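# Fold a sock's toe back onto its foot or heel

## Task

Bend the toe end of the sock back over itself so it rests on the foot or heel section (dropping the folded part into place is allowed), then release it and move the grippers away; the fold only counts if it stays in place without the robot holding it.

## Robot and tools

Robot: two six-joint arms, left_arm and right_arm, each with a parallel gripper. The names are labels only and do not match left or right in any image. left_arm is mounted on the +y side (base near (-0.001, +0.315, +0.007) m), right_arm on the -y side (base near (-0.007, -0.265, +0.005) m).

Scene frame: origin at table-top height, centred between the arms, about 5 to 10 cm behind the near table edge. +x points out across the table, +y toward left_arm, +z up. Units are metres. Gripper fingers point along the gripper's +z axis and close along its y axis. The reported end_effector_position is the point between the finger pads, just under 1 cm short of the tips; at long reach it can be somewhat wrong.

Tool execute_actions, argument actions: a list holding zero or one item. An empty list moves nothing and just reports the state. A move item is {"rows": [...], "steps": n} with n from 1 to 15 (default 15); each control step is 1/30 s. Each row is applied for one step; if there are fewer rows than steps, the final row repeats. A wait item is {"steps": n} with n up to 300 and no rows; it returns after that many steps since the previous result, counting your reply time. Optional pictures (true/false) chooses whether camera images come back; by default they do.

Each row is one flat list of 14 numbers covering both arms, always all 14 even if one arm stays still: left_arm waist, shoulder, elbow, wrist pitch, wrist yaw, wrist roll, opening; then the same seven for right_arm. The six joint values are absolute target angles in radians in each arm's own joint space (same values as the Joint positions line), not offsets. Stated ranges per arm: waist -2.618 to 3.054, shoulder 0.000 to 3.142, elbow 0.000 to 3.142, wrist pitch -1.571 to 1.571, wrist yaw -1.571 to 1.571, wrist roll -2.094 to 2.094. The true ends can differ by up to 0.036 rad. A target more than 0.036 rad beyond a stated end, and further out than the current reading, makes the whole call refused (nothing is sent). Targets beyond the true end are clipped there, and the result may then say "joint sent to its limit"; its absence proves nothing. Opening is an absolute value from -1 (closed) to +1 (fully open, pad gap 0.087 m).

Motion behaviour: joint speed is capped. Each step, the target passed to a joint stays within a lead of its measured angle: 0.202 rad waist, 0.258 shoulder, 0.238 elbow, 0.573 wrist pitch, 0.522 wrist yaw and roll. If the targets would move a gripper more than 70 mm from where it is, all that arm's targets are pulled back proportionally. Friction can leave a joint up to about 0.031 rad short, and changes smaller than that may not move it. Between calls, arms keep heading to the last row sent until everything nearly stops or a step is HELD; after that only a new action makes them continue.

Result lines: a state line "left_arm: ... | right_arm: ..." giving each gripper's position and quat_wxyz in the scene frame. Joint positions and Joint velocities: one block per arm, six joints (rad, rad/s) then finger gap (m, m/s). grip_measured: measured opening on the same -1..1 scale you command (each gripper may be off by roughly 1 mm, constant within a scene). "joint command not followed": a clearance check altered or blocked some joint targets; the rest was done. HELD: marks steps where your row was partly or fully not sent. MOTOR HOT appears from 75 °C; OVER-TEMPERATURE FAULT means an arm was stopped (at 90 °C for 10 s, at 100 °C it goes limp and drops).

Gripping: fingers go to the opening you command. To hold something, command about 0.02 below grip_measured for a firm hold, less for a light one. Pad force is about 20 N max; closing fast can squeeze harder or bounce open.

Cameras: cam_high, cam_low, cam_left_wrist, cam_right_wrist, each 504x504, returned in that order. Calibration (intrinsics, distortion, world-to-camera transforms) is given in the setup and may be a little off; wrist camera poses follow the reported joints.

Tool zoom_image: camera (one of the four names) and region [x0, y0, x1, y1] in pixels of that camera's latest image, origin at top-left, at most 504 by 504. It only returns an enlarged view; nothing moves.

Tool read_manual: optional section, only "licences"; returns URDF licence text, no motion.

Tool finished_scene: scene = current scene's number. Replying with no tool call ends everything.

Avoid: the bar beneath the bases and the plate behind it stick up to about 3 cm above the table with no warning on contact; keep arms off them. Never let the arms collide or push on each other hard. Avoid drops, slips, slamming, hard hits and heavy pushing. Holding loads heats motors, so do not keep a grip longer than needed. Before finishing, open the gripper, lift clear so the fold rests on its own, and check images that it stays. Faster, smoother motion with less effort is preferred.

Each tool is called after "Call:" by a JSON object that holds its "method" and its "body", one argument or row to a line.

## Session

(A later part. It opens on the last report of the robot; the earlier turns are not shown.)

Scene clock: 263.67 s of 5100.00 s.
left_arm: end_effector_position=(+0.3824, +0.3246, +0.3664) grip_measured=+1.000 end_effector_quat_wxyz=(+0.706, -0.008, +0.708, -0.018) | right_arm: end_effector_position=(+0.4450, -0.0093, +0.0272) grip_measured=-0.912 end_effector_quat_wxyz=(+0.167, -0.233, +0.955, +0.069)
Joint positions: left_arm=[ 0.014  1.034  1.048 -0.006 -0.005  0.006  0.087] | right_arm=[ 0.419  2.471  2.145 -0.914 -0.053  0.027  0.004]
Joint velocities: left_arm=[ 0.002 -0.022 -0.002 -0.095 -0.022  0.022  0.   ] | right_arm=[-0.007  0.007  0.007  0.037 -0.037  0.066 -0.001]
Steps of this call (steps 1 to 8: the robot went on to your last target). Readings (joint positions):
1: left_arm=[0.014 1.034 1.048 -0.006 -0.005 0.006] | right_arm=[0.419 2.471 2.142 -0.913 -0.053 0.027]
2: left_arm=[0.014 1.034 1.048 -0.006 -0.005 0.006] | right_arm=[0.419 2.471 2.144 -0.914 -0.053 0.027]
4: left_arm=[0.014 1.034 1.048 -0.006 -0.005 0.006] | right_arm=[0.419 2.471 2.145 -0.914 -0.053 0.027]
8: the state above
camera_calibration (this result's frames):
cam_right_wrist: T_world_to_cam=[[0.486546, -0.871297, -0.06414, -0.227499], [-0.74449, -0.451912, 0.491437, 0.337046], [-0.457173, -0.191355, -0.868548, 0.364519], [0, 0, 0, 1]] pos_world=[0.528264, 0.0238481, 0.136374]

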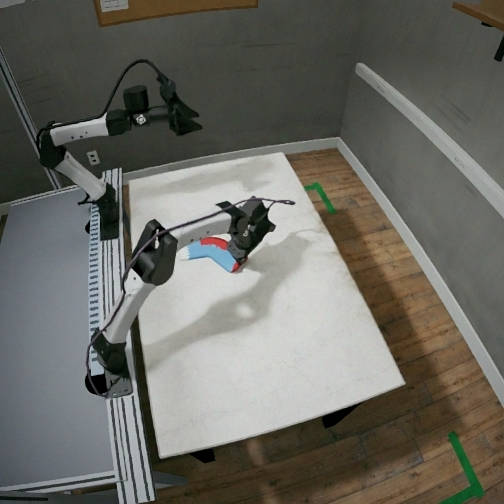

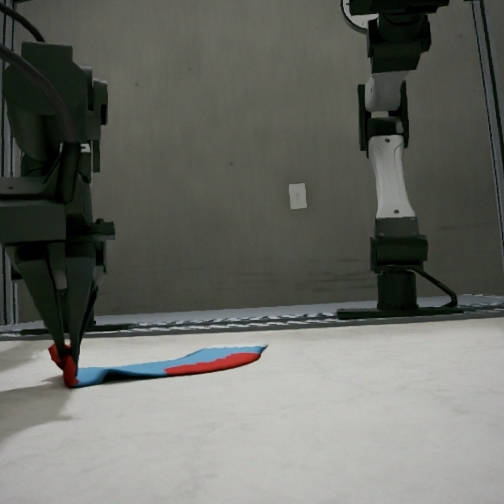

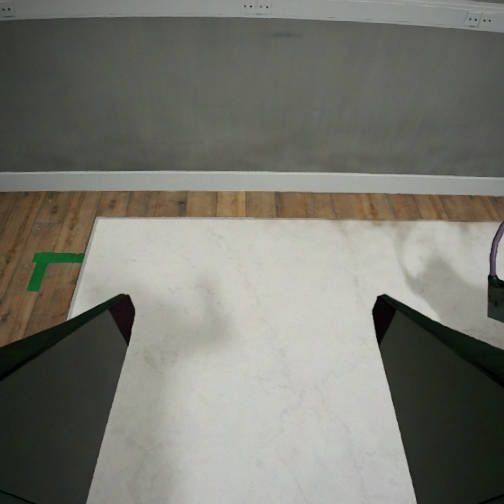

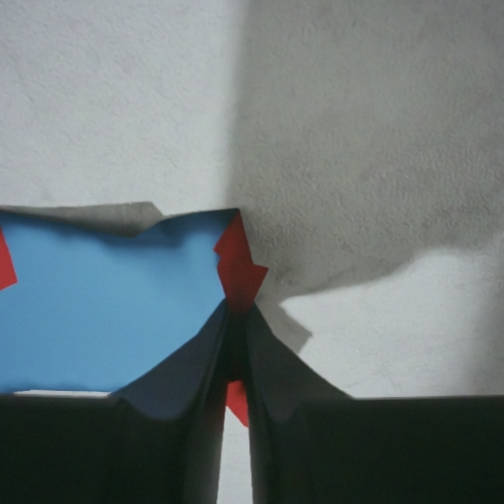

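Call:
{"method": "execute_actions", "body": {
  "actions": [
    {"rows": [[0.014,1.034,1.048,-0.006,-0.005,0.006,1,0.421,2.480,2.156,-0.930,-0.048,0.031,-0.94],[0.014,1.034,1.048,-0.006,-0.005,0.006,1,0.422,2.465,2.156,-0.930,-0.046,0.032,-0.94],[0.014,1.034,1.048,-0.006,-0.005,0.006,1,0.423,2.455,2.156,-0.930,-0.044,0.033,-0.94],[0.014,1.034,1.048,-0.006,-0.005,0.006,1,0.425,2.447,2.156,-0.930,-0.041,0.034,-0.94],[0.014,1.034,1.048,-0.006,-0.005,0.006,1,0.427,2.440,2.156,-0.930,-0.038,0.035,-0.94],[0.014,1.034,1.048,-0.006,-0.005,0.006,1,0.429,2.433,2.156,-0.930,-0.034,0.036,-0.94],[0.014,1.034,1.048,-0.006,-0.005,0.006,1,0.432,2.426,2.156,-0.930,-0.030,0.037,-0.94],[0.014,1.034,1.048,-0.006,-0.005,0.006,1,0.435,2.420,2.156,-0.930,-0.026,0.039,-0.94],[0.014,1.034,1.048,-0.006,-0.005,0.006,1,0.439,2.414,2.156,-0.930,-0.021,0.041,-0.94],[0.014,1.034,1.048,-0.006,-0.005,0.006,1,0.443,2.408,2.156,-0.930,-0.016,0.043,-0.94],[0.014,1.034,1.048,-0.006,-0.005,0.006,1,0.447,2.403,2.156,-0.930,-0.011,0.045,-0.94],[0.014,1.034,1.048,-0.006,-0.005,0.006,1,0.452,2.398,2.156,-0.930,-0.006,0.048,-0.94],[0.014,1.034,1.048,-0.006,-0.005,0.006,1,0.457,2.393,2.156,-0.930,0.0,0.052,-0.94],[0.014,1.034,1.048,-0.006,-0.005,0.006,1,0.462,2.389,2.156,-0.930,0.006,0.056,-0.94],[0.014,1.034,1.048,-0.006,-0.005,0.006,1,0.467,2.385,2.156,-0.930,0.012,0.060,-0.94]], "steps": 15}
  ],
  "pictures": false
}}

Call:
{"method": "execute_actions", "body": {
  "actions": [
    {"rows": [[0.014,1.034,1.048,-0.006,-0.005,0.006,1,0.473,2.381,2.156,-0.930,0.018,0.064,-0.94],[0.014,1.034,1.048,-0.006,-0.005,0.006,1,0.479,2.378,2.156,-0.930,0.025,0.068,-0.94],[0.014,1.034,1.048,-0.006,-0.005,0.006,1,0.485,2.375,2.156,-0.930,0.032,0.073,-0.94],[0.014,1.034,1.048,-0.006,-0.005,0.006,1,0.491,2.372,2.156,-0.930,0.039,0.077,-0.94],[0.014,1.034,1.048,-0.006,-0.005,0.006,1,0.497,2.370,2.156,-0.930,0.046,0.082,-0.94],[0.014,1.034,1.048,-0.006,-0.005,0.006,1,0.503,2.368,2.156,-0.930,0.054,0.086,-0.94],[0.014,1.034,1.048,-0.006,-0.005,0.006,1,0.509,2.366,2.156,-0.930,0.062,0.091,-0.94],[0.014,1.034,1.048,-0.006,-0.005,0.006,1,0.515,2.365,2.156,-0.930,0.070,0.095,-0.94],[0.014,1.034,1.048,-0.006,-0.005,0.006,1,0.521,2.364,2.156,-0.930,0.078,0.100,-0.94],[0.014,1.034,1.048,-0.006,-0.005,0.006,1,0.528,2.363,2.156,-0.930,0.087,0.104,-0.94],[0.014,1.034,1.048,-0.006,-0.005,0.006,1,0.535,2.363,2.156,-0.930,0.097,0.108,-0.94],[0.014,1.034,1.048,-0.006,-0.005,0.006,1,0.542,2.365,2.156,-0.930,0.108,0.112,-0.94],[0.014,1.034,1.048,-0.006,-0.005,0.006,1,0.550,2.370,2.156,-0.930,0.120,0.116,-0.94],[0.014,1.034,1.048,-0.006,-0.005,0.006,1,0.558,2.377,2.156,-0.927,0.133,0.120,-0.94],[0.014,1.034,1.048,-0.006,-0.005,0.006,1,0.567,2.385,2.156,-0.924,0.147,0.124,-0.94]], "steps": 15}
  ],
  "pictures": true
}}

Call:
{"method": "execute_actions", "body": {
  "actions": [
    {"rows": [[0.014,1.034,1.048,-0.006,-0.005,0.006,1,0.576,2.392,2.156,-0.921,0.161,0.128,-0.94],[0.014,1.034,1.048,-0.006,-0.005,0.006,1,0.585,2.398,2.156,-0.918,0.176,0.132,-0.94],[0.014,1.034,1.048,-0.006,-0.005,0.006,1,0.595,2.403,2.156,-0.915,0.191,0.136,-0.94],[0.014,1.034,1.048,-0.006,-0.005,0.006,1,0.605,2.408,2.156,-0.912,0.206,0.140,-0.94],[0.014,1.034,1.048,-0.006,-0.005,0.006,1,0.615,2.412,2.156,-0.909,0.220,0.144,-0.94],[0.014,1.034,1.048,-0.006,-0.005,0.006,1,0.625,2.416,2.156,-0.906,0.233,0.148,-0.94],[0.014,1.034,1.048,-0.006,-0.005,0.006,1,0.634,2.420,2.156,-0.904,0.245,0.151,-0.94],[0.014,1.034,1.048,-0.006,-0.005,0.006,1,0.643,2.423,2.156,-0.902,0.256,0.154,-0.94],[0.014,1.034,1.048,-0.006,-0.005,0.006,1,0.651,2.426,2.156,-0.900,0.265,0.157,-0.94],[0.014,1.034,1.048,-0.006,-0.005,0.006,1,0.658,2.428,2.156,-0.898,0.273,0.160,-0.94],[0.014,1.034,1.048,-0.006,-0.005,0.006,1,0.664,2.430,2.156,-0.897,0.279,0.162,-0.94],[0.014,1.034,1.048,-0.006,-0.005,0.006,1,0.669,2.431,2.156,-0.896,0.283,0.164,-0.94],[0.014,1.034,1.048,-0.006,-0.005,0.006,1,0.673,2.432,2.156,-0.895,0.286,0.165,-0.94],[0.014,1.034,1.048,-0.006,-0.005,0.006,1,0.675,2.432,2.156,-0.895,0.287,0.166,-0.94],[0.014,1.034,1.048,-0.006,-0.005,0.006,1,0.676,2.432,2.156,-0.895,0.287,0.166,-0.94]], "steps": 15}
  ],
  "pictures": false
}}

Call:
{"method": "execute_actions", "body": {
  "actions": [
    {"steps": 10}
  ]
}}

Call:
{"method": "zoom_image", "body": {
  "camera": "cam_low",
  "region": [60, 280, 300, 400]
}}

Scene clock: 346.37 s of 5100.00 s.
left_arm: end_effector_position=(+0.3824, +0.3246, +0.3664) grip_measured=+1.000 end_effector_quat_wxyz=(+0.706, -0.008, +0.708, -0.018) | right_arm: end_effector_position=(+0.4461, -0.0010, +0.0631) grip_measured=-0.918 end_effector_quat_wxyz=(+0.204, -0.233, +0.949, +0.063)
Joint positions: left_arm=[ 0.014  1.034  1.048 -0.006 -0.005  0.006  0.087] | right_arm=[ 0.444  2.399  2.145 -0.915 -0.014  0.042  0.004]
Joint velocities: left_arm=[ 0.002  0.002 -0.012 -0.022 -0.022 -0.095  0.   ] | right_arm=[ 0.168 -0.159 -0.017 -0.037  0.095  0.051 -0.001]
Steps of this call (steps 1 to 15: the robot went on to your last target; steps 16 to 110: nothing new was sent; then 78.53 s passed at rest; steps 111 to 125: all 15 steps of this action). Readings (joint positions):
111: left_arm=[0.014 1.034 1.048 -0.006 -0.005 0.006] | right_arm=[0.419 2.471 2.145 -0.914 -0.053 0.027]
112: left_arm=[0.014 1.034 1.048 -0.006 -0.005 0.006] | right_arm=[0.419 2.471 2.145 -0.914 -0.053 0.027]
114: left_arm=[0.014 1.034 1.048 -0.006 -0.005 0.006] | right_arm=[0.419 2.467 2.145 -0.915 -0.052 0.027]
118: left_arm=[0.014 1.034 1.048 -0.006 -0.005 0.006] | right_arm=[0.420 2.446 2.145 -0.915 -0.044 0.029]
125: the state above

Scene clock: 346.87 s of 5100.00 s.
left_arm: end_effector_position=(+0.3824, +0.3246, +0.3664) grip_measured=+1.000 end_effector_quat_wxyz=(+0.706, -0.008, +0.708, -0.018) | right_arm: end_effector_position=(+0.4292, +0.0287, +0.0765) grip_measured=-0.918 end_effector_quat_wxyz=(+0.229, -0.238, +0.943, +0.032)
Joint positions: left_arm=[ 0.014  1.034  1.048 -0.006 -0.005  0.006  0.087] | right_arm=[ 0.54   2.373  2.145 -0.915  0.096  0.1    0.004]
Joint velocities: left_arm=[ 0.012  0.017  0.002 -0.037  0.007  0.007  0.   ] | right_arm=[ 0.208 -0.022 -0.027 -0.095  0.359  0.125  0.   ]
Steps of this call (steps 1 to 15: all 15 steps of this action). Readings (joint positions):
1: left_arm=[0.014 1.034 1.048 -0.006 -0.005 0.006] | right_arm=[0.450 2.394 2.145 -0.915 -0.009 0.045]
2: left_arm=[0.014 1.034 1.048 -0.006 -0.005 0.006] | right_arm=[0.456 2.390 2.145 -0.915 -0.004 0.048]
4: left_arm=[0.014 1.034 1.048 -0.006 -0.005 0.006] | right_arm=[0.470 2.384 2.145 -0.915 0.008 0.055]
8: left_arm=[0.014 1.034 1.048 -0.006 -0.005 0.006] | right_arm=[0.495 2.377 2.145 -0.915 0.034 0.071]
15: the state above
camera_calibration (this result's frames):
cam_right_wrist: T_world_to_cam=[[0.483341, -0.874438, 0.0417149, -0.190182], [-0.810094, -0.428695, 0.39996, 0.352643], [-0.331857, -0.22711, -0.915583, 0.358179], [0, 0, 0, 1]] pos_world=[0.496461, 0.06622, 0.194832]

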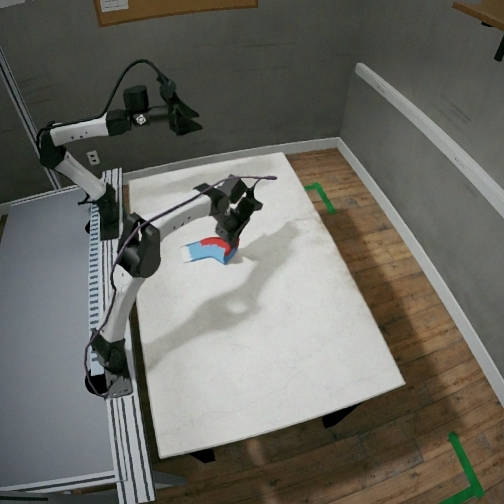

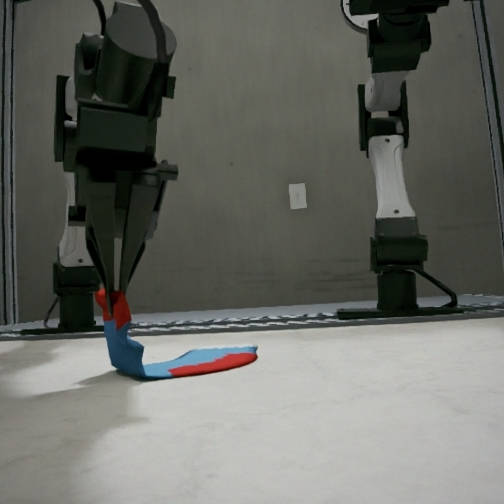

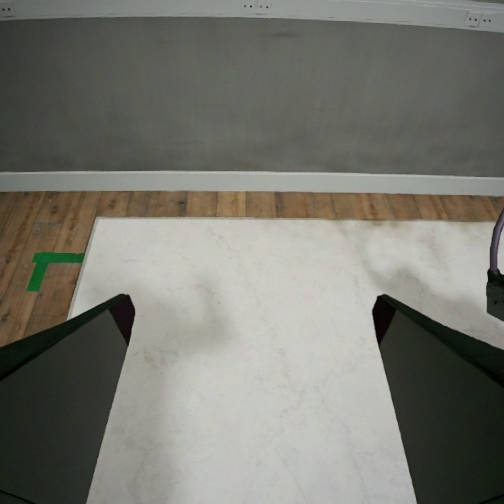

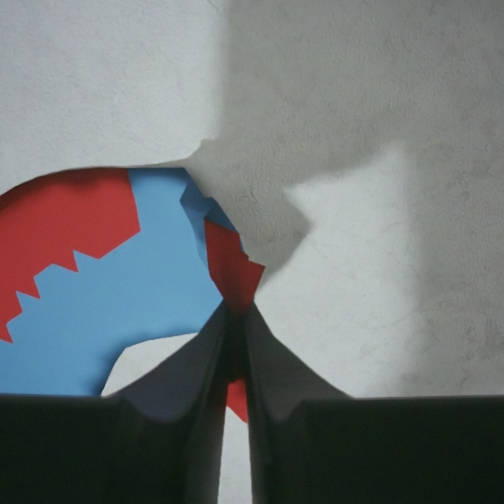

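Scene clock: 347.37 s of 5100.00 s.
left_arm: end_effector_position=(+0.3824, +0.3246, +0.3664) grip_measured=+1.000 end_effector_quat_wxyz=(+0.706, -0.008, +0.708, -0.018) | right_arm: end_effector_position=(+0.4031, +0.0614, +0.0599) grip_measured=-0.918 end_effector_quat_wxyz=(+0.243, -0.259, +0.934, -0.030)
Joint positions: left_arm=[ 0.014  1.034  1.048 -0.006 -0.005  0.006  0.087] | right_arm=[ 0.67   2.413  2.145 -0.914  0.259  0.152  0.004]
Joint velocities: left_arm=[-0.012 -0.007  0.007 -0.007  0.037 -0.095  0.   ] | right_arm=[ 0.09   0.046 -0.017 -0.051  0.139  0.081 -0.001]
Steps of this call (steps 1 to 15: all 15 steps of this action). Readings (joint positions):
1: left_arm=[0.014 1.034 1.048 -0.006 -0.005 0.006] | right_arm=[0.548 2.373 2.145 -0.915 0.108 0.105]
2: left_arm=[0.014 1.034 1.048 -0.006 -0.005 0.006] | right_arm=[0.557 2.373 2.145 -0.915 0.120 0.109]
4: left_arm=[0.014 1.034 1.048 -0.006 -0.005 0.006] | right_arm=[0.575 2.374 2.145 -0.915 0.146 0.117]
8: left_arm=[0.014 1.034 1.048 -0.006 -0.005 0.006] | right_arm=[0.617 2.386 2.145 -0.915 0.198 0.132]
15: the state above

Scene clock: 347.70 s of 5100.00 s.
left_arm: end_effector_position=(+0.3824, +0.3246, +0.3664) grip_measured=+1.000 end_effector_quat_wxyz=(+0.706, -0.008, +0.708, -0.018) | right_arm: end_effector_position=(+0.4042, +0.0608, +0.0604) grip_measured=-0.918 end_effector_quat_wxyz=(+0.248, -0.255, +0.934, -0.037)
Joint positions: left_arm=[ 0.014  1.034  1.048 -0.006 -0.005  0.006  0.087] | right_arm=[ 0.674  2.413  2.145 -0.912  0.28   0.159  0.004]
Joint velocities: left_arm=[ 0.002 -0.002 -0.012  0.022  0.022  0.051  0.   ] | right_arm=[ 0.007  0.007 -0.007  0.022 -0.051 -0.037  0.   ]
Steps of this call (steps 1 to 10: the robot went on to your last target). Readings (joint positions):
1: left_arm=[0.014 1.034 1.048 -0.006 -0.005 0.006] | right_arm=[0.673 2.413 2.145 -0.914 0.262 0.154]
2: left_arm=[0.014 1.034 1.048 -0.006 -0.005 0.006] | right_arm=[0.674 2.413 2.145 -0.914 0.266 0.155]
4: left_arm=[0.014 1.034 1.048 -0.006 -0.005 0.006] | right_arm=[0.674 2.413 2.145 -0.913 0.272 0.157]
8: left_arm=[0.014 1.034 1.048 -0.006 -0.005 0.006] | right_arm=[0.674 2.413 2.145 -0.912 0.278 0.159]
10: the state above
camera_calibration (this result's frames):
cam_right_wrist: T_world_to_cam=[[0.477333, -0.858288, 0.188404, -0.15682], [-0.837733, -0.379763, 0.392407, 0.361276], [-0.265249, -0.345141, -0.900289, 0.321773], [0, 0, 0, 1]] pos_world=[0.462858, 0.113659, 0.177467]

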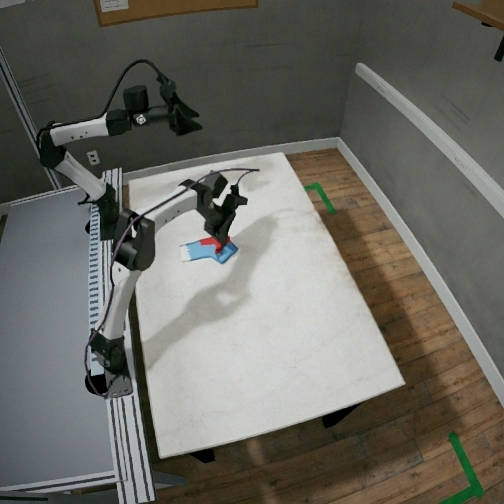

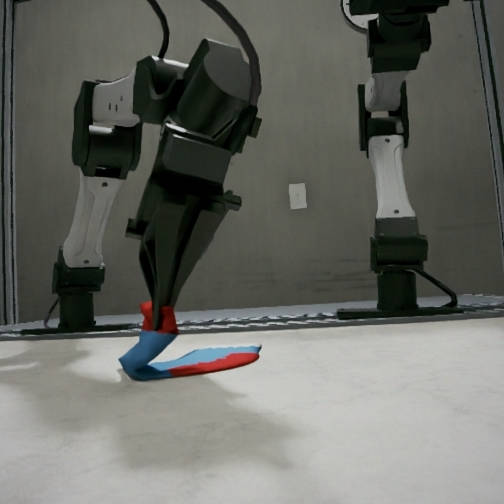

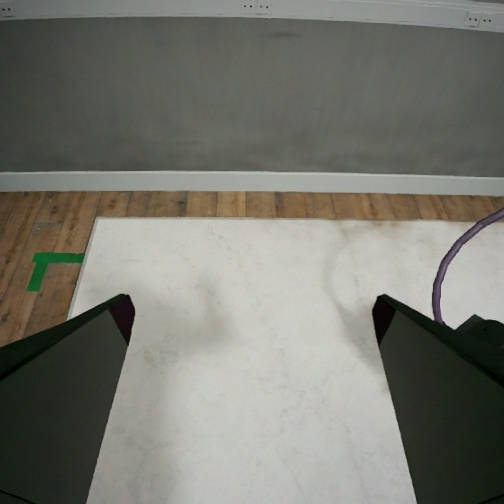

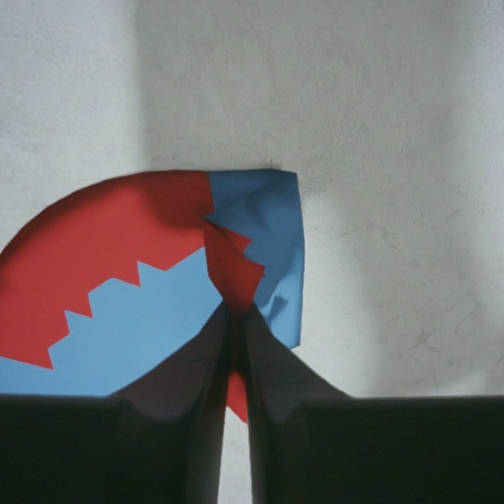

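Region (60, 280, 300, 400) of cam_low's 504x504 image, scaled by 2.100, with more detail than that image has.

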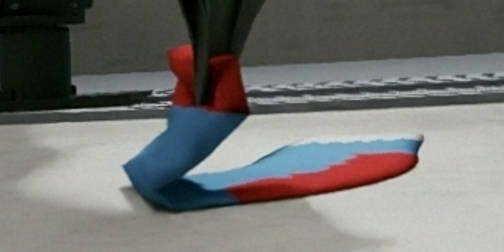

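Call:
{"method": "execute_actions", "body": {
  "actions": [
    {"rows": [[0.014,1.034,1.048,-0.006,-0.005,0.006,1,0.681,2.436,2.156,-0.893,0.287,0.169,-0.94],[0.014,1.034,1.048,-0.006,-0.005,0.006,1,0.686,2.440,2.156,-0.891,0.287,0.172,-0.94],[0.014,1.034,1.048,-0.006,-0.005,0.006,1,0.690,2.444,2.156,-0.889,0.287,0.175,-0.94],[0.014,1.034,1.048,-0.006,-0.005,0.006,1,0.694,2.448,2.156,-0.887,0.287,0.178,-0.94],[0.014,1.034,1.048,-0.006,-0.005,0.006,1,0.697,2.452,2.156,-0.885,0.287,0.181,-0.94],[0.014,1.034,1.048,-0.006,-0.005,0.006,1,0.700,2.456,2.156,-0.883,0.287,0.184,-0.94],[0.014,1.034,1.048,-0.006,-0.005,0.006,1,0.702,2.459,2.156,-0.881,0.287,0.187,-0.94],[0.014,1.034,1.048,-0.006,-0.005,0.006,1,0.703,2.462,2.156,-0.879,0.287,0.190,-0.94],[0.014,1.034,1.048,-0.006,-0.005,0.006,1,0.704,2.464,2.156,-0.877,0.287,0.193,-0.94],[0.014,1.034,1.048,-0.006,-0.005,0.006,1,0.704,2.466,2.156,-0.876,0.287,0.195,-0.94],[0.014,1.034,1.048,-0.006,-0.005,0.006,1,0.704,2.467,2.156,-0.875,0.287,0.197,-0.94],[0.014,1.034,1.048,-0.006,-0.005,0.006,1,0.704,2.468,2.156,-0.875,0.287,0.197,-0.94]], "steps": 15}
  ],
  "pictures": true
}}

Call:
{"method": "execute_actions", "body": {
  "actions": [
    {"rows": [[0.014,1.034,1.048,-0.006,-0.005,0.006,1,0.704,2.468,2.156,-0.875,0.287,0.197,-0.89],[0.014,1.034,1.048,-0.006,-0.005,0.006,1,0.704,2.468,2.156,-0.875,0.287,0.197,-0.82],[0.014,1.034,1.048,-0.006,-0.005,0.006,1,0.704,2.468,2.156,-0.875,0.287,0.197,-0.73],[0.014,1.034,1.048,-0.006,-0.005,0.006,1,0.704,2.468,2.156,-0.875,0.287,0.197,-0.62],[0.014,1.034,1.048,-0.006,-0.005,0.006,1,0.704,2.468,2.156,-0.875,0.287,0.197,-0.49],[0.014,1.034,1.048,-0.006,-0.005,0.006,1,0.704,2.468,2.156,-0.875,0.287,0.197,-0.35],[0.014,1.034,1.048,-0.006,-0.005,0.006,1,0.704,2.468,2.156,-0.875,0.287,0.197,-0.20],[0.014,1.034,1.048,-0.006,-0.005,0.006,1,0.704,2.468,2.156,-0.875,0.287,0.197,-0.05],[0.014,1.034,1.048,-0.006,-0.005,0.006,1,0.704,2.468,2.156,-0.875,0.287,0.197,0.10],[0.014,1.034,1.048,-0.006,-0.005,0.006,1,0.704,2.468,2.156,-0.875,0.287,0.197,0.25],[0.014,1.034,1.048,-0.006,-0.005,0.006,1,0.704,2.468,2.156,-0.875,0.287,0.197,0.40],[0.014,1.034,1.048,-0.006,-0.005,0.006,1,0.704,2.465,2.156,-0.875,0.287,0.197,0.55],[0.014,1.034,1.048,-0.006,-0.005,0.006,1,0.704,2.460,2.156,-0.875,0.287,0.197,0.69],[0.014,1.034,1.048,-0.006,-0.005,0.006,1,0.704,2.455,2.156,-0.875,0.287,0.197,0.82],[0.014,1.034,1.048,-0.006,-0.005,0.006,1,0.704,2.450,2.156,-0.875,0.287,0.197,0.92]], "steps": 15}
  ],
  "pictures": true
}}

Call:
{"method": "execute_actions", "body": {
  "actions": [
    {"rows": [[0.014,1.034,1.048,-0.006,-0.005,0.006,1,0.708,2.444,2.156,-0.875,0.287,0.197,1],[0.014,1.034,1.048,-0.006,-0.005,0.006,1,0.713,2.437,2.156,-0.875,0.287,0.197,1],[0.014,1.034,1.048,-0.006,-0.005,0.006,1,0.718,2.429,2.156,-0.875,0.287,0.197,1],[0.014,1.034,1.048,-0.006,-0.005,0.006,1,0.723,2.420,2.156,-0.875,0.287,0.197,1],[0.014,1.034,1.048,-0.006,-0.005,0.006,1,0.727,2.410,2.156,-0.875,0.287,0.197,1],[0.014,1.034,1.048,-0.006,-0.005,0.006,1,0.730,2.399,2.156,-0.875,0.287,0.197,1],[0.014,1.034,1.048,-0.006,-0.005,0.006,1,0.732,2.387,2.156,-0.875,0.287,0.197,1],[0.014,1.034,1.048,-0.006,-0.005,0.006,1,0.733,2.374,2.156,-0.875,0.287,0.197,1],[0.014,1.034,1.048,-0.006,-0.005,0.006,1,0.733,2.360,2.156,-0.875,0.287,0.197,1],[0.014,1.034,1.048,-0.006,-0.005,0.006,1,0.733,2.345,2.152,-0.875,0.287,0.197,1],[0.014,1.034,1.048,-0.006,-0.005,0.006,1,0.733,2.329,2.146,-0.875,0.287,0.197,1],[0.014,1.034,1.048,-0.006,-0.005,0.006,1,0.733,2.312,2.138,-0.875,0.287,0.197,1],[0.014,1.034,1.048,-0.006,-0.005,0.006,1,0.731,2.294,2.128,-0.875,0.287,0.197,1],[0.014,1.034,1.048,-0.006,-0.005,0.006,1,0.727,2.274,2.116,-0.875,0.287,0.197,1],[0.014,1.034,1.048,-0.006,-0.005,0.006,1,0.720,2.252,2.102,-0.875,0.287,0.197,1]], "steps": 15}
  ],
  "pictures": true
}}

Call:
{"method": "execute_actions", "body": {
  "actions": [
    {"rows": [[0.014,1.034,1.048,-0.006,-0.005,0.006,1,0.710,2.228,2.086,-0.875,0.287,0.197,1],[0.014,1.034,1.048,-0.006,-0.005,0.006,1,0.697,2.202,2.068,-0.875,0.287,0.197,1],[0.014,1.034,1.048,-0.006,-0.005,0.006,1,0.681,2.175,2.048,-0.875,0.287,0.197,1],[0.014,1.034,1.048,-0.006,-0.005,0.006,1,0.663,2.147,2.027,-0.875,0.287,0.197,1],[0.014,1.034,1.048,-0.006,-0.005,0.006,1,0.643,2.119,2.005,-0.875,0.287,0.197,1],[0.014,1.034,1.048,-0.006,-0.005,0.006,1,0.622,2.091,1.983,-0.875,0.287,0.197,1],[0.014,1.034,1.048,-0.006,-0.005,0.006,1,0.601,2.064,1.961,-0.875,0.287,0.197,1],[0.014,1.034,1.048,-0.006,-0.005,0.006,1,0.580,2.039,1.940,-0.875,0.287,0.197,1],[0.014,1.034,1.048,-0.006,-0.005,0.006,1,0.560,2.016,1.921,-0.875,0.287,0.197,1],[0.014,1.034,1.048,-0.006,-0.005,0.006,1,0.542,1.996,1.904,-0.875,0.287,0.197,1],[0.014,1.034,1.048,-0.006,-0.005,0.006,1,0.527,1.980,1.890,-0.875,0.287,0.197,1],[0.014,1.034,1.048,-0.006,-0.005,0.006,1,0.515,1.967,1.879,-0.875,0.287,0.197,1],[0.014,1.034,1.048,-0.006,-0.005,0.006,1,0.507,1.958,1.871,-0.875,0.287,0.197,1],[0.014,1.034,1.048,-0.006,-0.005,0.006,1,0.502,1.952,1.866,-0.875,0.287,0.197,1],[0.014,1.034,1.048,-0.006,-0.005,0.006,1,0.500,1.950,1.864,-0.875,0.287,0.197,1]], "steps": 15}
  ],
  "pictures": false
}}

Call:
{"method": "execute_actions", "body": {
  "actions": [
    {"steps": 10}
  ]
}}

Scene clock: 387.37 s of 5100.00 s.
left_arm: end_effector_position=(+0.3824, +0.3246, +0.3664) grip_measured=+1.000 end_effector_quat_wxyz=(+0.706, -0.008, +0.708, -0.018) | right_arm: end_effector_position=(+0.3972, +0.0722, +0.0430) grip_measured=-0.918 end_effector_quat_wxyz=(+0.241, -0.255, +0.936, -0.038)
Joint positions: left_arm=[ 0.014  1.034  1.048 -0.006 -0.005  0.006  0.087] | right_arm=[ 0.699  2.449  2.145 -0.895  0.284  0.187  0.004]
Joint velocities: left_arm=[-0.017 -0.012  0.002 -0.022 -0.007 -0.037  0.   ] | right_arm=[-0.012  0.012 -0.022 -0.051  0.037  0.081  0.   ]
Steps of this call (steps 1 to 30: the robot went on to your last target; steps 31 to 120: nothing new was sent; then 35.17 s passed at rest; steps 121 to 135: all 15 steps of this action). Readings (joint positions):
121: left_arm=[0.014 1.034 1.048 -0.006 -0.005 0.006] | right_arm=[0.674 2.413 2.145 -0.911 0.282 0.161]
122: left_arm=[0.014 1.034 1.048 -0.006 -0.005 0.006] | right_arm=[0.674 2.413 2.145 -0.911 0.282 0.161]
124: left_arm=[0.014 1.034 1.048 -0.006 -0.005 0.006] | right_arm=[0.675 2.414 2.145 -0.909 0.283 0.165]
128: left_arm=[0.014 1.034 1.048 -0.006 -0.005 0.006] | right_arm=[0.687 2.426 2.145 -0.901 0.284 0.174]
135: the state above
camera_calibration (this result's frames):
cam_right_wrist: T_world_to_cam=[[0.478183, -0.858379, 0.185812, -0.140601], [-0.833431, -0.376774, 0.40427, 0.364101], [-0.277008, -0.348177, -0.895566, 0.31289], [0, 0, 0, 1]] pos_world=[0.457359, 0.125436, 0.159144]

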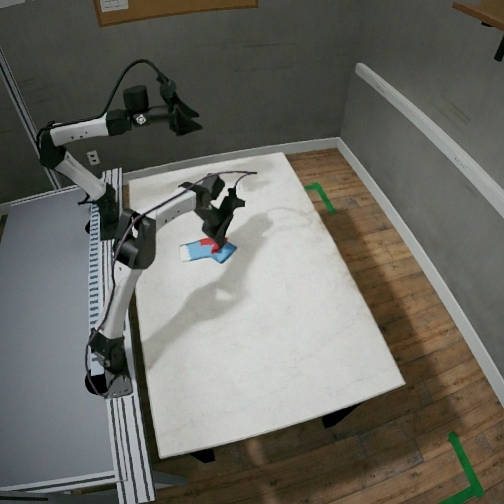

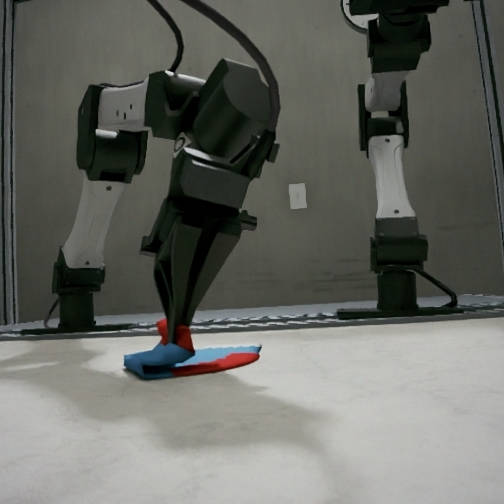

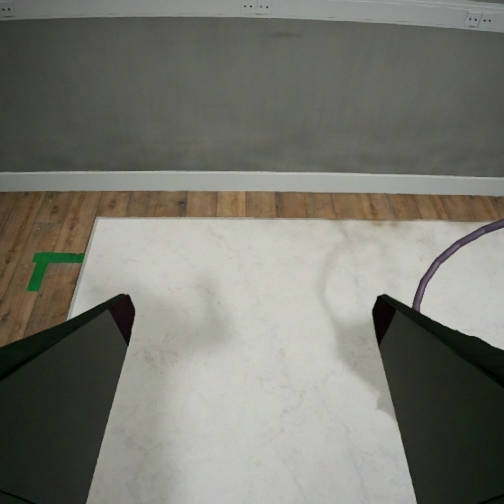

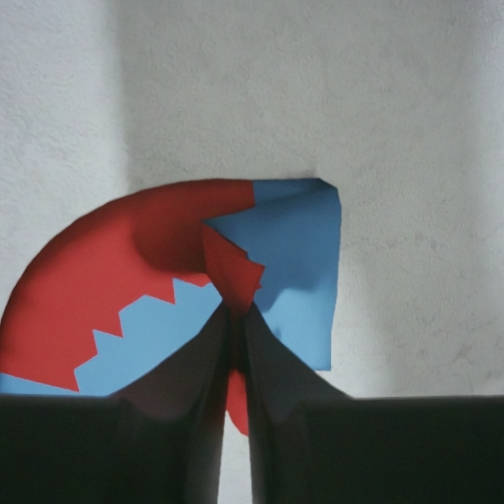

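Scene clock: 387.87 s of 5100.00 s.
left_arm: end_effector_position=(+0.3824, +0.3246, +0.3664) grip_measured=+1.000 end_effector_quat_wxyz=(+0.706, -0.008, +0.708, -0.018) | right_arm: end_effector_position=(+0.3977, +0.0729, +0.0432) grip_measured=+0.861 end_effector_quat_wxyz=(+0.243, -0.253, +0.936, -0.036)
Joint positions: left_arm=[ 0.014  1.034  1.048 -0.006 -0.005  0.006  0.087] | right_arm=[ 0.699  2.449  2.145 -0.892  0.284  0.191  0.081]
Joint velocities: left_arm=[ 0.007 -0.007 -0.002 -0.022  0.037 -0.051  0.   ] | right_arm=[-0.002 -0.002  0.012 -0.022 -0.051  0.007  0.103]
Steps of this call (steps 1 to 15: all 15 steps of this action). Readings (joint positions):
1: left_arm=[0.014 1.034 1.048 -0.006 -0.005 0.006] | right_arm=[0.699 2.449 2.145 -0.895 0.284 0.188]
2: left_arm=[0.014 1.034 1.048 -0.006 -0.005 0.006] | right_arm=[0.699 2.449 2.145 -0.894 0.284 0.188]
4: left_arm=[0.014 1.034 1.048 -0.006 -0.005 0.006] | right_arm=[0.699 2.449 2.145 -0.893 0.284 0.189]
8: left_arm=[0.014 1.034 1.048 -0.006 -0.005 0.006] | right_arm=[0.699 2.449 2.145 -0.892 0.284 0.190]
15: the state above
camera_calibration (this result's frames):
cam_right_wrist: T_world_to_cam=[[0.474634, -0.860926, 0.18311, -0.138533], [-0.835701, -0.37549, 0.400763, 0.365697], [-0.276271, -0.34324, -0.897697, 0.312874], [0, 0, 0, 1]] pos_world=[0.457804, 0.125439, 0.159675]

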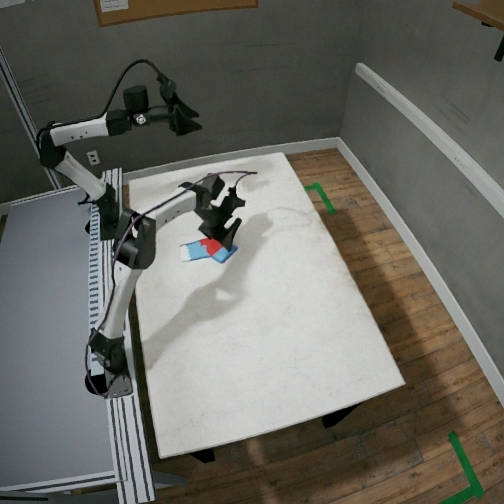

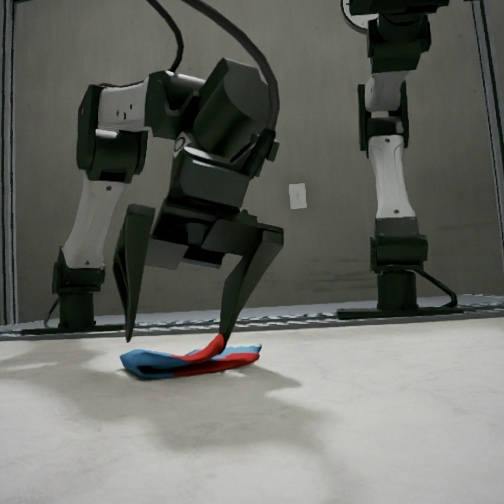

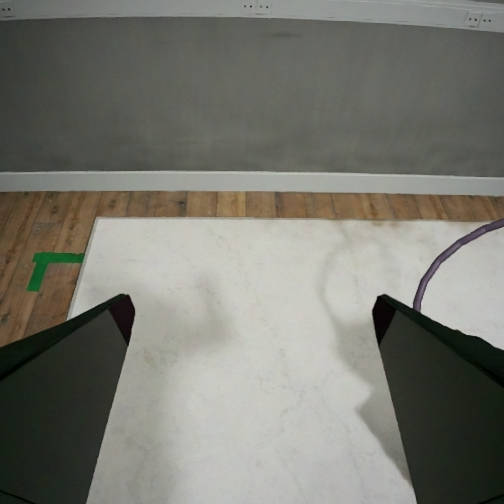

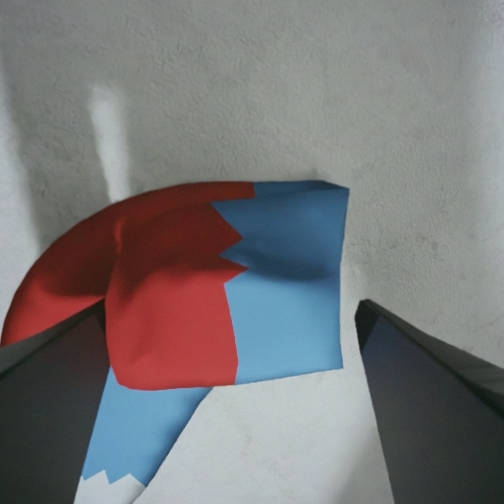

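Scene clock: 388.37 s of 5100.00 s.
left_arm: end_effector_position=(+0.3824, +0.3246, +0.3664) grip_measured=+1.000 end_effector_quat_wxyz=(+0.706, -0.008, +0.708, -0.018) | right_arm: end_effector_position=(+0.3899, +0.0897, +0.1172) grip_measured=+1.000 end_effector_quat_wxyz=(+0.304, -0.253, +0.919, +0.003)
Joint positions: left_arm=[ 0.014  1.034  1.048 -0.006 -0.005  0.006  0.087] | right_arm=[ 0.729  2.3    2.139 -0.888  0.284  0.192  0.087]
Joint velocities: left_arm=[ 0.002 -0.007  0.002 -0.007 -0.037  0.022  0.   ] | right_arm=[-0.002 -0.691 -0.203  0.037 -0.007 -0.007  0.   ]
Steps of this call (steps 1 to 15: all 15 steps of this action). Readings (joint positions):
1: left_arm=[0.014 1.034 1.048 -0.006 -0.005 0.006] | right_arm=[0.699 2.449 2.145 -0.892 0.284 0.191]
2: left_arm=[0.014 1.034 1.048 -0.006 -0.005 0.006] | right_arm=[0.699 2.449 2.145 -0.892 0.284 0.191]
4: left_arm=[0.014 1.034 1.048 -0.006 -0.005 0.006] | right_arm=[0.701 2.447 2.145 -0.892 0.284 0.191]
8: left_arm=[0.014 1.034 1.048 -0.006 -0.005 0.006] | right_arm=[0.717 2.421 2.145 -0.892 0.284 0.192]
15: the state above
camera_calibration (this result's frames):
cam_right_wrist: T_world_to_cam=[[0.48575, -0.862179, 0.143851, -0.133549], [-0.857153, -0.437592, 0.271665, 0.364902], [-0.171276, -0.255264, -0.95158, 0.340481], [0, 0, 0, 1]] pos_world=[0.435965, 0.131447, 0.244075]

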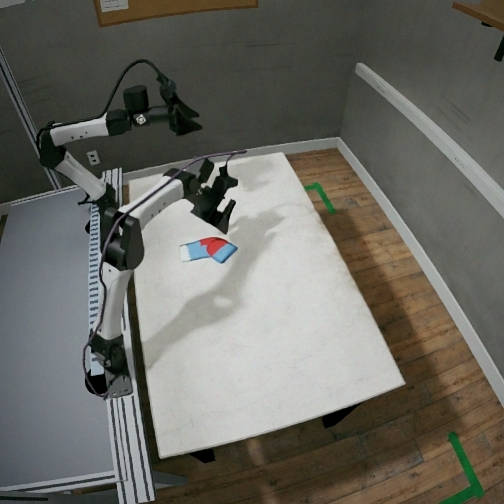

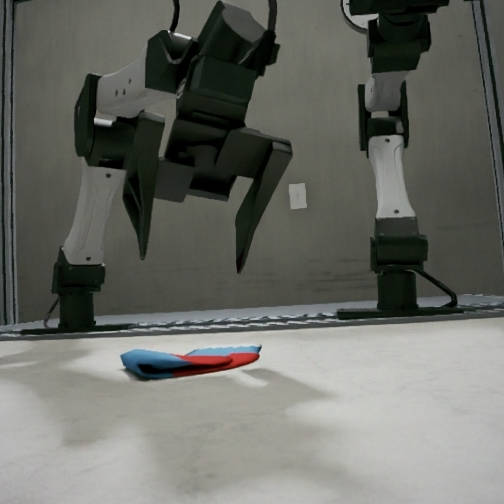

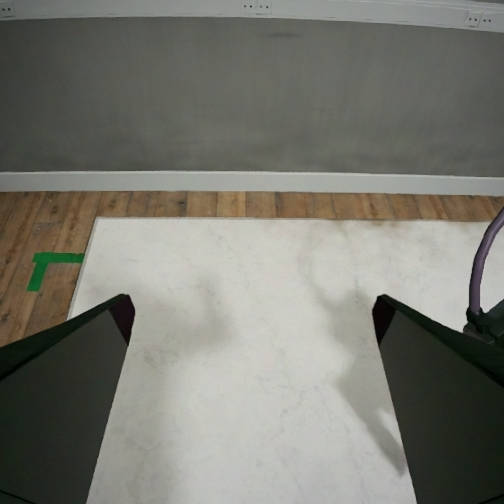

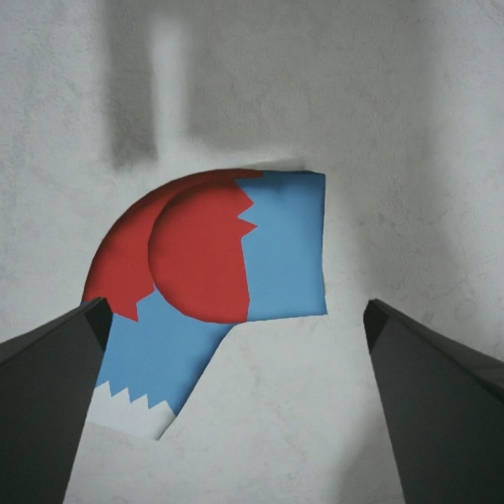

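Scene clock: 388.87 s of 5100.00 s.
left_arm: end_effector_position=(+0.3824, +0.3246, +0.3664) grip_measured=+1.000 end_effector_quat_wxyz=(+0.706, -0.008, +0.708, -0.018) | right_arm: end_effector_position=(+0.4131, -0.0413, +0.2015) grip_measured=+1.000 end_effector_quat_wxyz=(+0.352, -0.133, +0.927, -0.009)
Joint positions: left_arm=[ 0.014  1.034  1.048 -0.006 -0.005  0.006  0.087] | right_arm=[ 0.501  1.958  1.899 -0.877  0.29   0.192  0.087]
Joint velocities: left_arm=[-0.022 -0.007 -0.007  0.007 -0.022 -0.051  0.   ] | right_arm=[-0.198 -0.227 -0.154  0.022  0.007  0.007  0.   ]
Steps of this call (steps 1 to 15: all 15 steps of this action). Readings (joint positions):
1: left_arm=[0.014 1.034 1.048 -0.006 -0.005 0.006] | right_arm=[0.729 2.276 2.130 -0.886 0.284 0.192]
2: left_arm=[0.014 1.034 1.048 -0.006 -0.005 0.006] | right_arm=[0.728 2.251 2.117 -0.884 0.284 0.192]
4: left_arm=[0.014 1.034 1.048 -0.006 -0.005 0.006] | right_arm=[0.716 2.197 2.084 -0.882 0.284 0.192]
8: left_arm=[0.014 1.034 1.048 -0.006 -0.005 0.006] | right_arm=[0.644 2.088 2.001 -0.878 0.283 0.192]
15: the state above

Scene clock: 389.20 s of 5100.00 s.
left_arm: end_effector_position=(+0.3824, +0.3246, +0.3664) grip_measured=+1.000 end_effector_quat_wxyz=(+0.706, -0.008, +0.708, -0.018) | right_arm: end_effector_position=(+0.4115, -0.0448, +0.2006) grip_measured=+1.000 end_effector_quat_wxyz=(+0.350, -0.132, +0.928, -0.011)
Joint positions: left_arm=[ 0.014  1.034  1.048 -0.006 -0.005  0.006  0.087] | right_arm=[ 0.497  1.949  1.885 -0.877  0.291  0.192  0.087]
Joint velocities: left_arm=[-0.012  0.022  0.012 -0.022 -0.022 -0.022  0.   ] | right_arm=[-0.007  0.007 -0.007 -0.007 -0.037  0.051  0.   ]
Steps of this call (steps 1 to 10: the robot went on to your last target). Readings (joint positions):
1: left_arm=[0.014 1.034 1.048 -0.006 -0.005 0.006] | right_arm=[0.497 1.952 1.895 -0.877 0.291 0.192]
2: left_arm=[0.014 1.034 1.048 -0.006 -0.005 0.006] | right_arm=[0.496 1.949 1.894 -0.877 0.291 0.192]
4: left_arm=[0.014 1.034 1.048 -0.006 -0.005 0.006] | right_arm=[0.497 1.949 1.891 -0.877 0.291 0.192]
8: left_arm=[0.014 1.034 1.048 -0.006 -0.005 0.006] | right_arm=[0.497 1.949 1.885 -0.877 0.291 0.192]
10: the state above
camera_calibration (this result's frames):
cam_right_wrist: T_world_to_cam=[[0.258888, -0.959637, 0.109879, -0.176245], [-0.956235, -0.238572, 0.169406, 0.37206], [-0.136354, -0.148928, -0.979402, 0.385124], [0, 0, 0, 1]] pos_world=[0.453917, -0.0230126, 0.333527]

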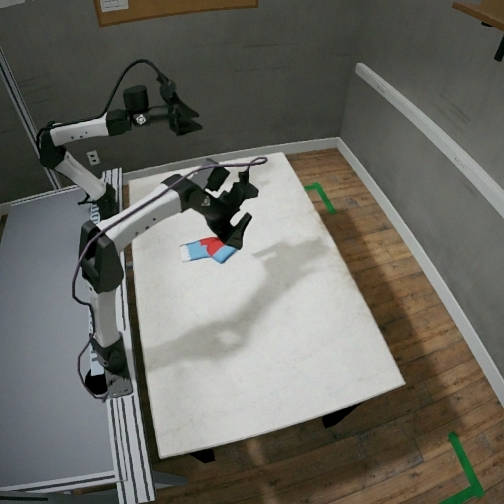

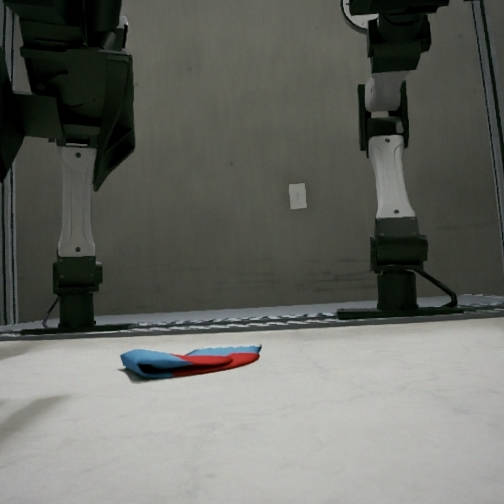

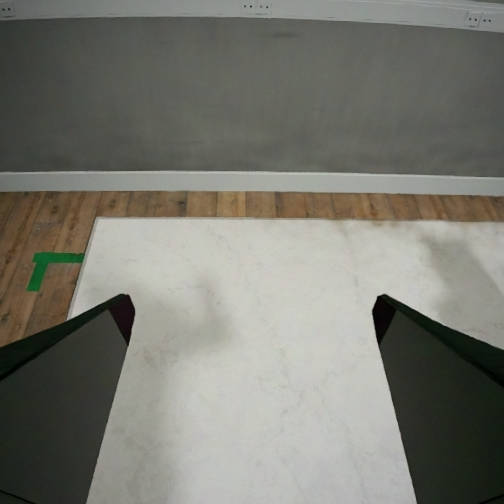

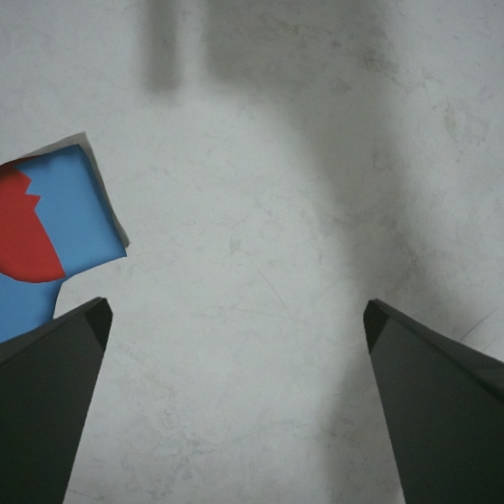

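The toe is folded onto the heel, it stays in place, and the arm is clear.

Call:
{"method": "finished_scene", "body": {
  "scene": 2
}}

The scene is finished: the task was done.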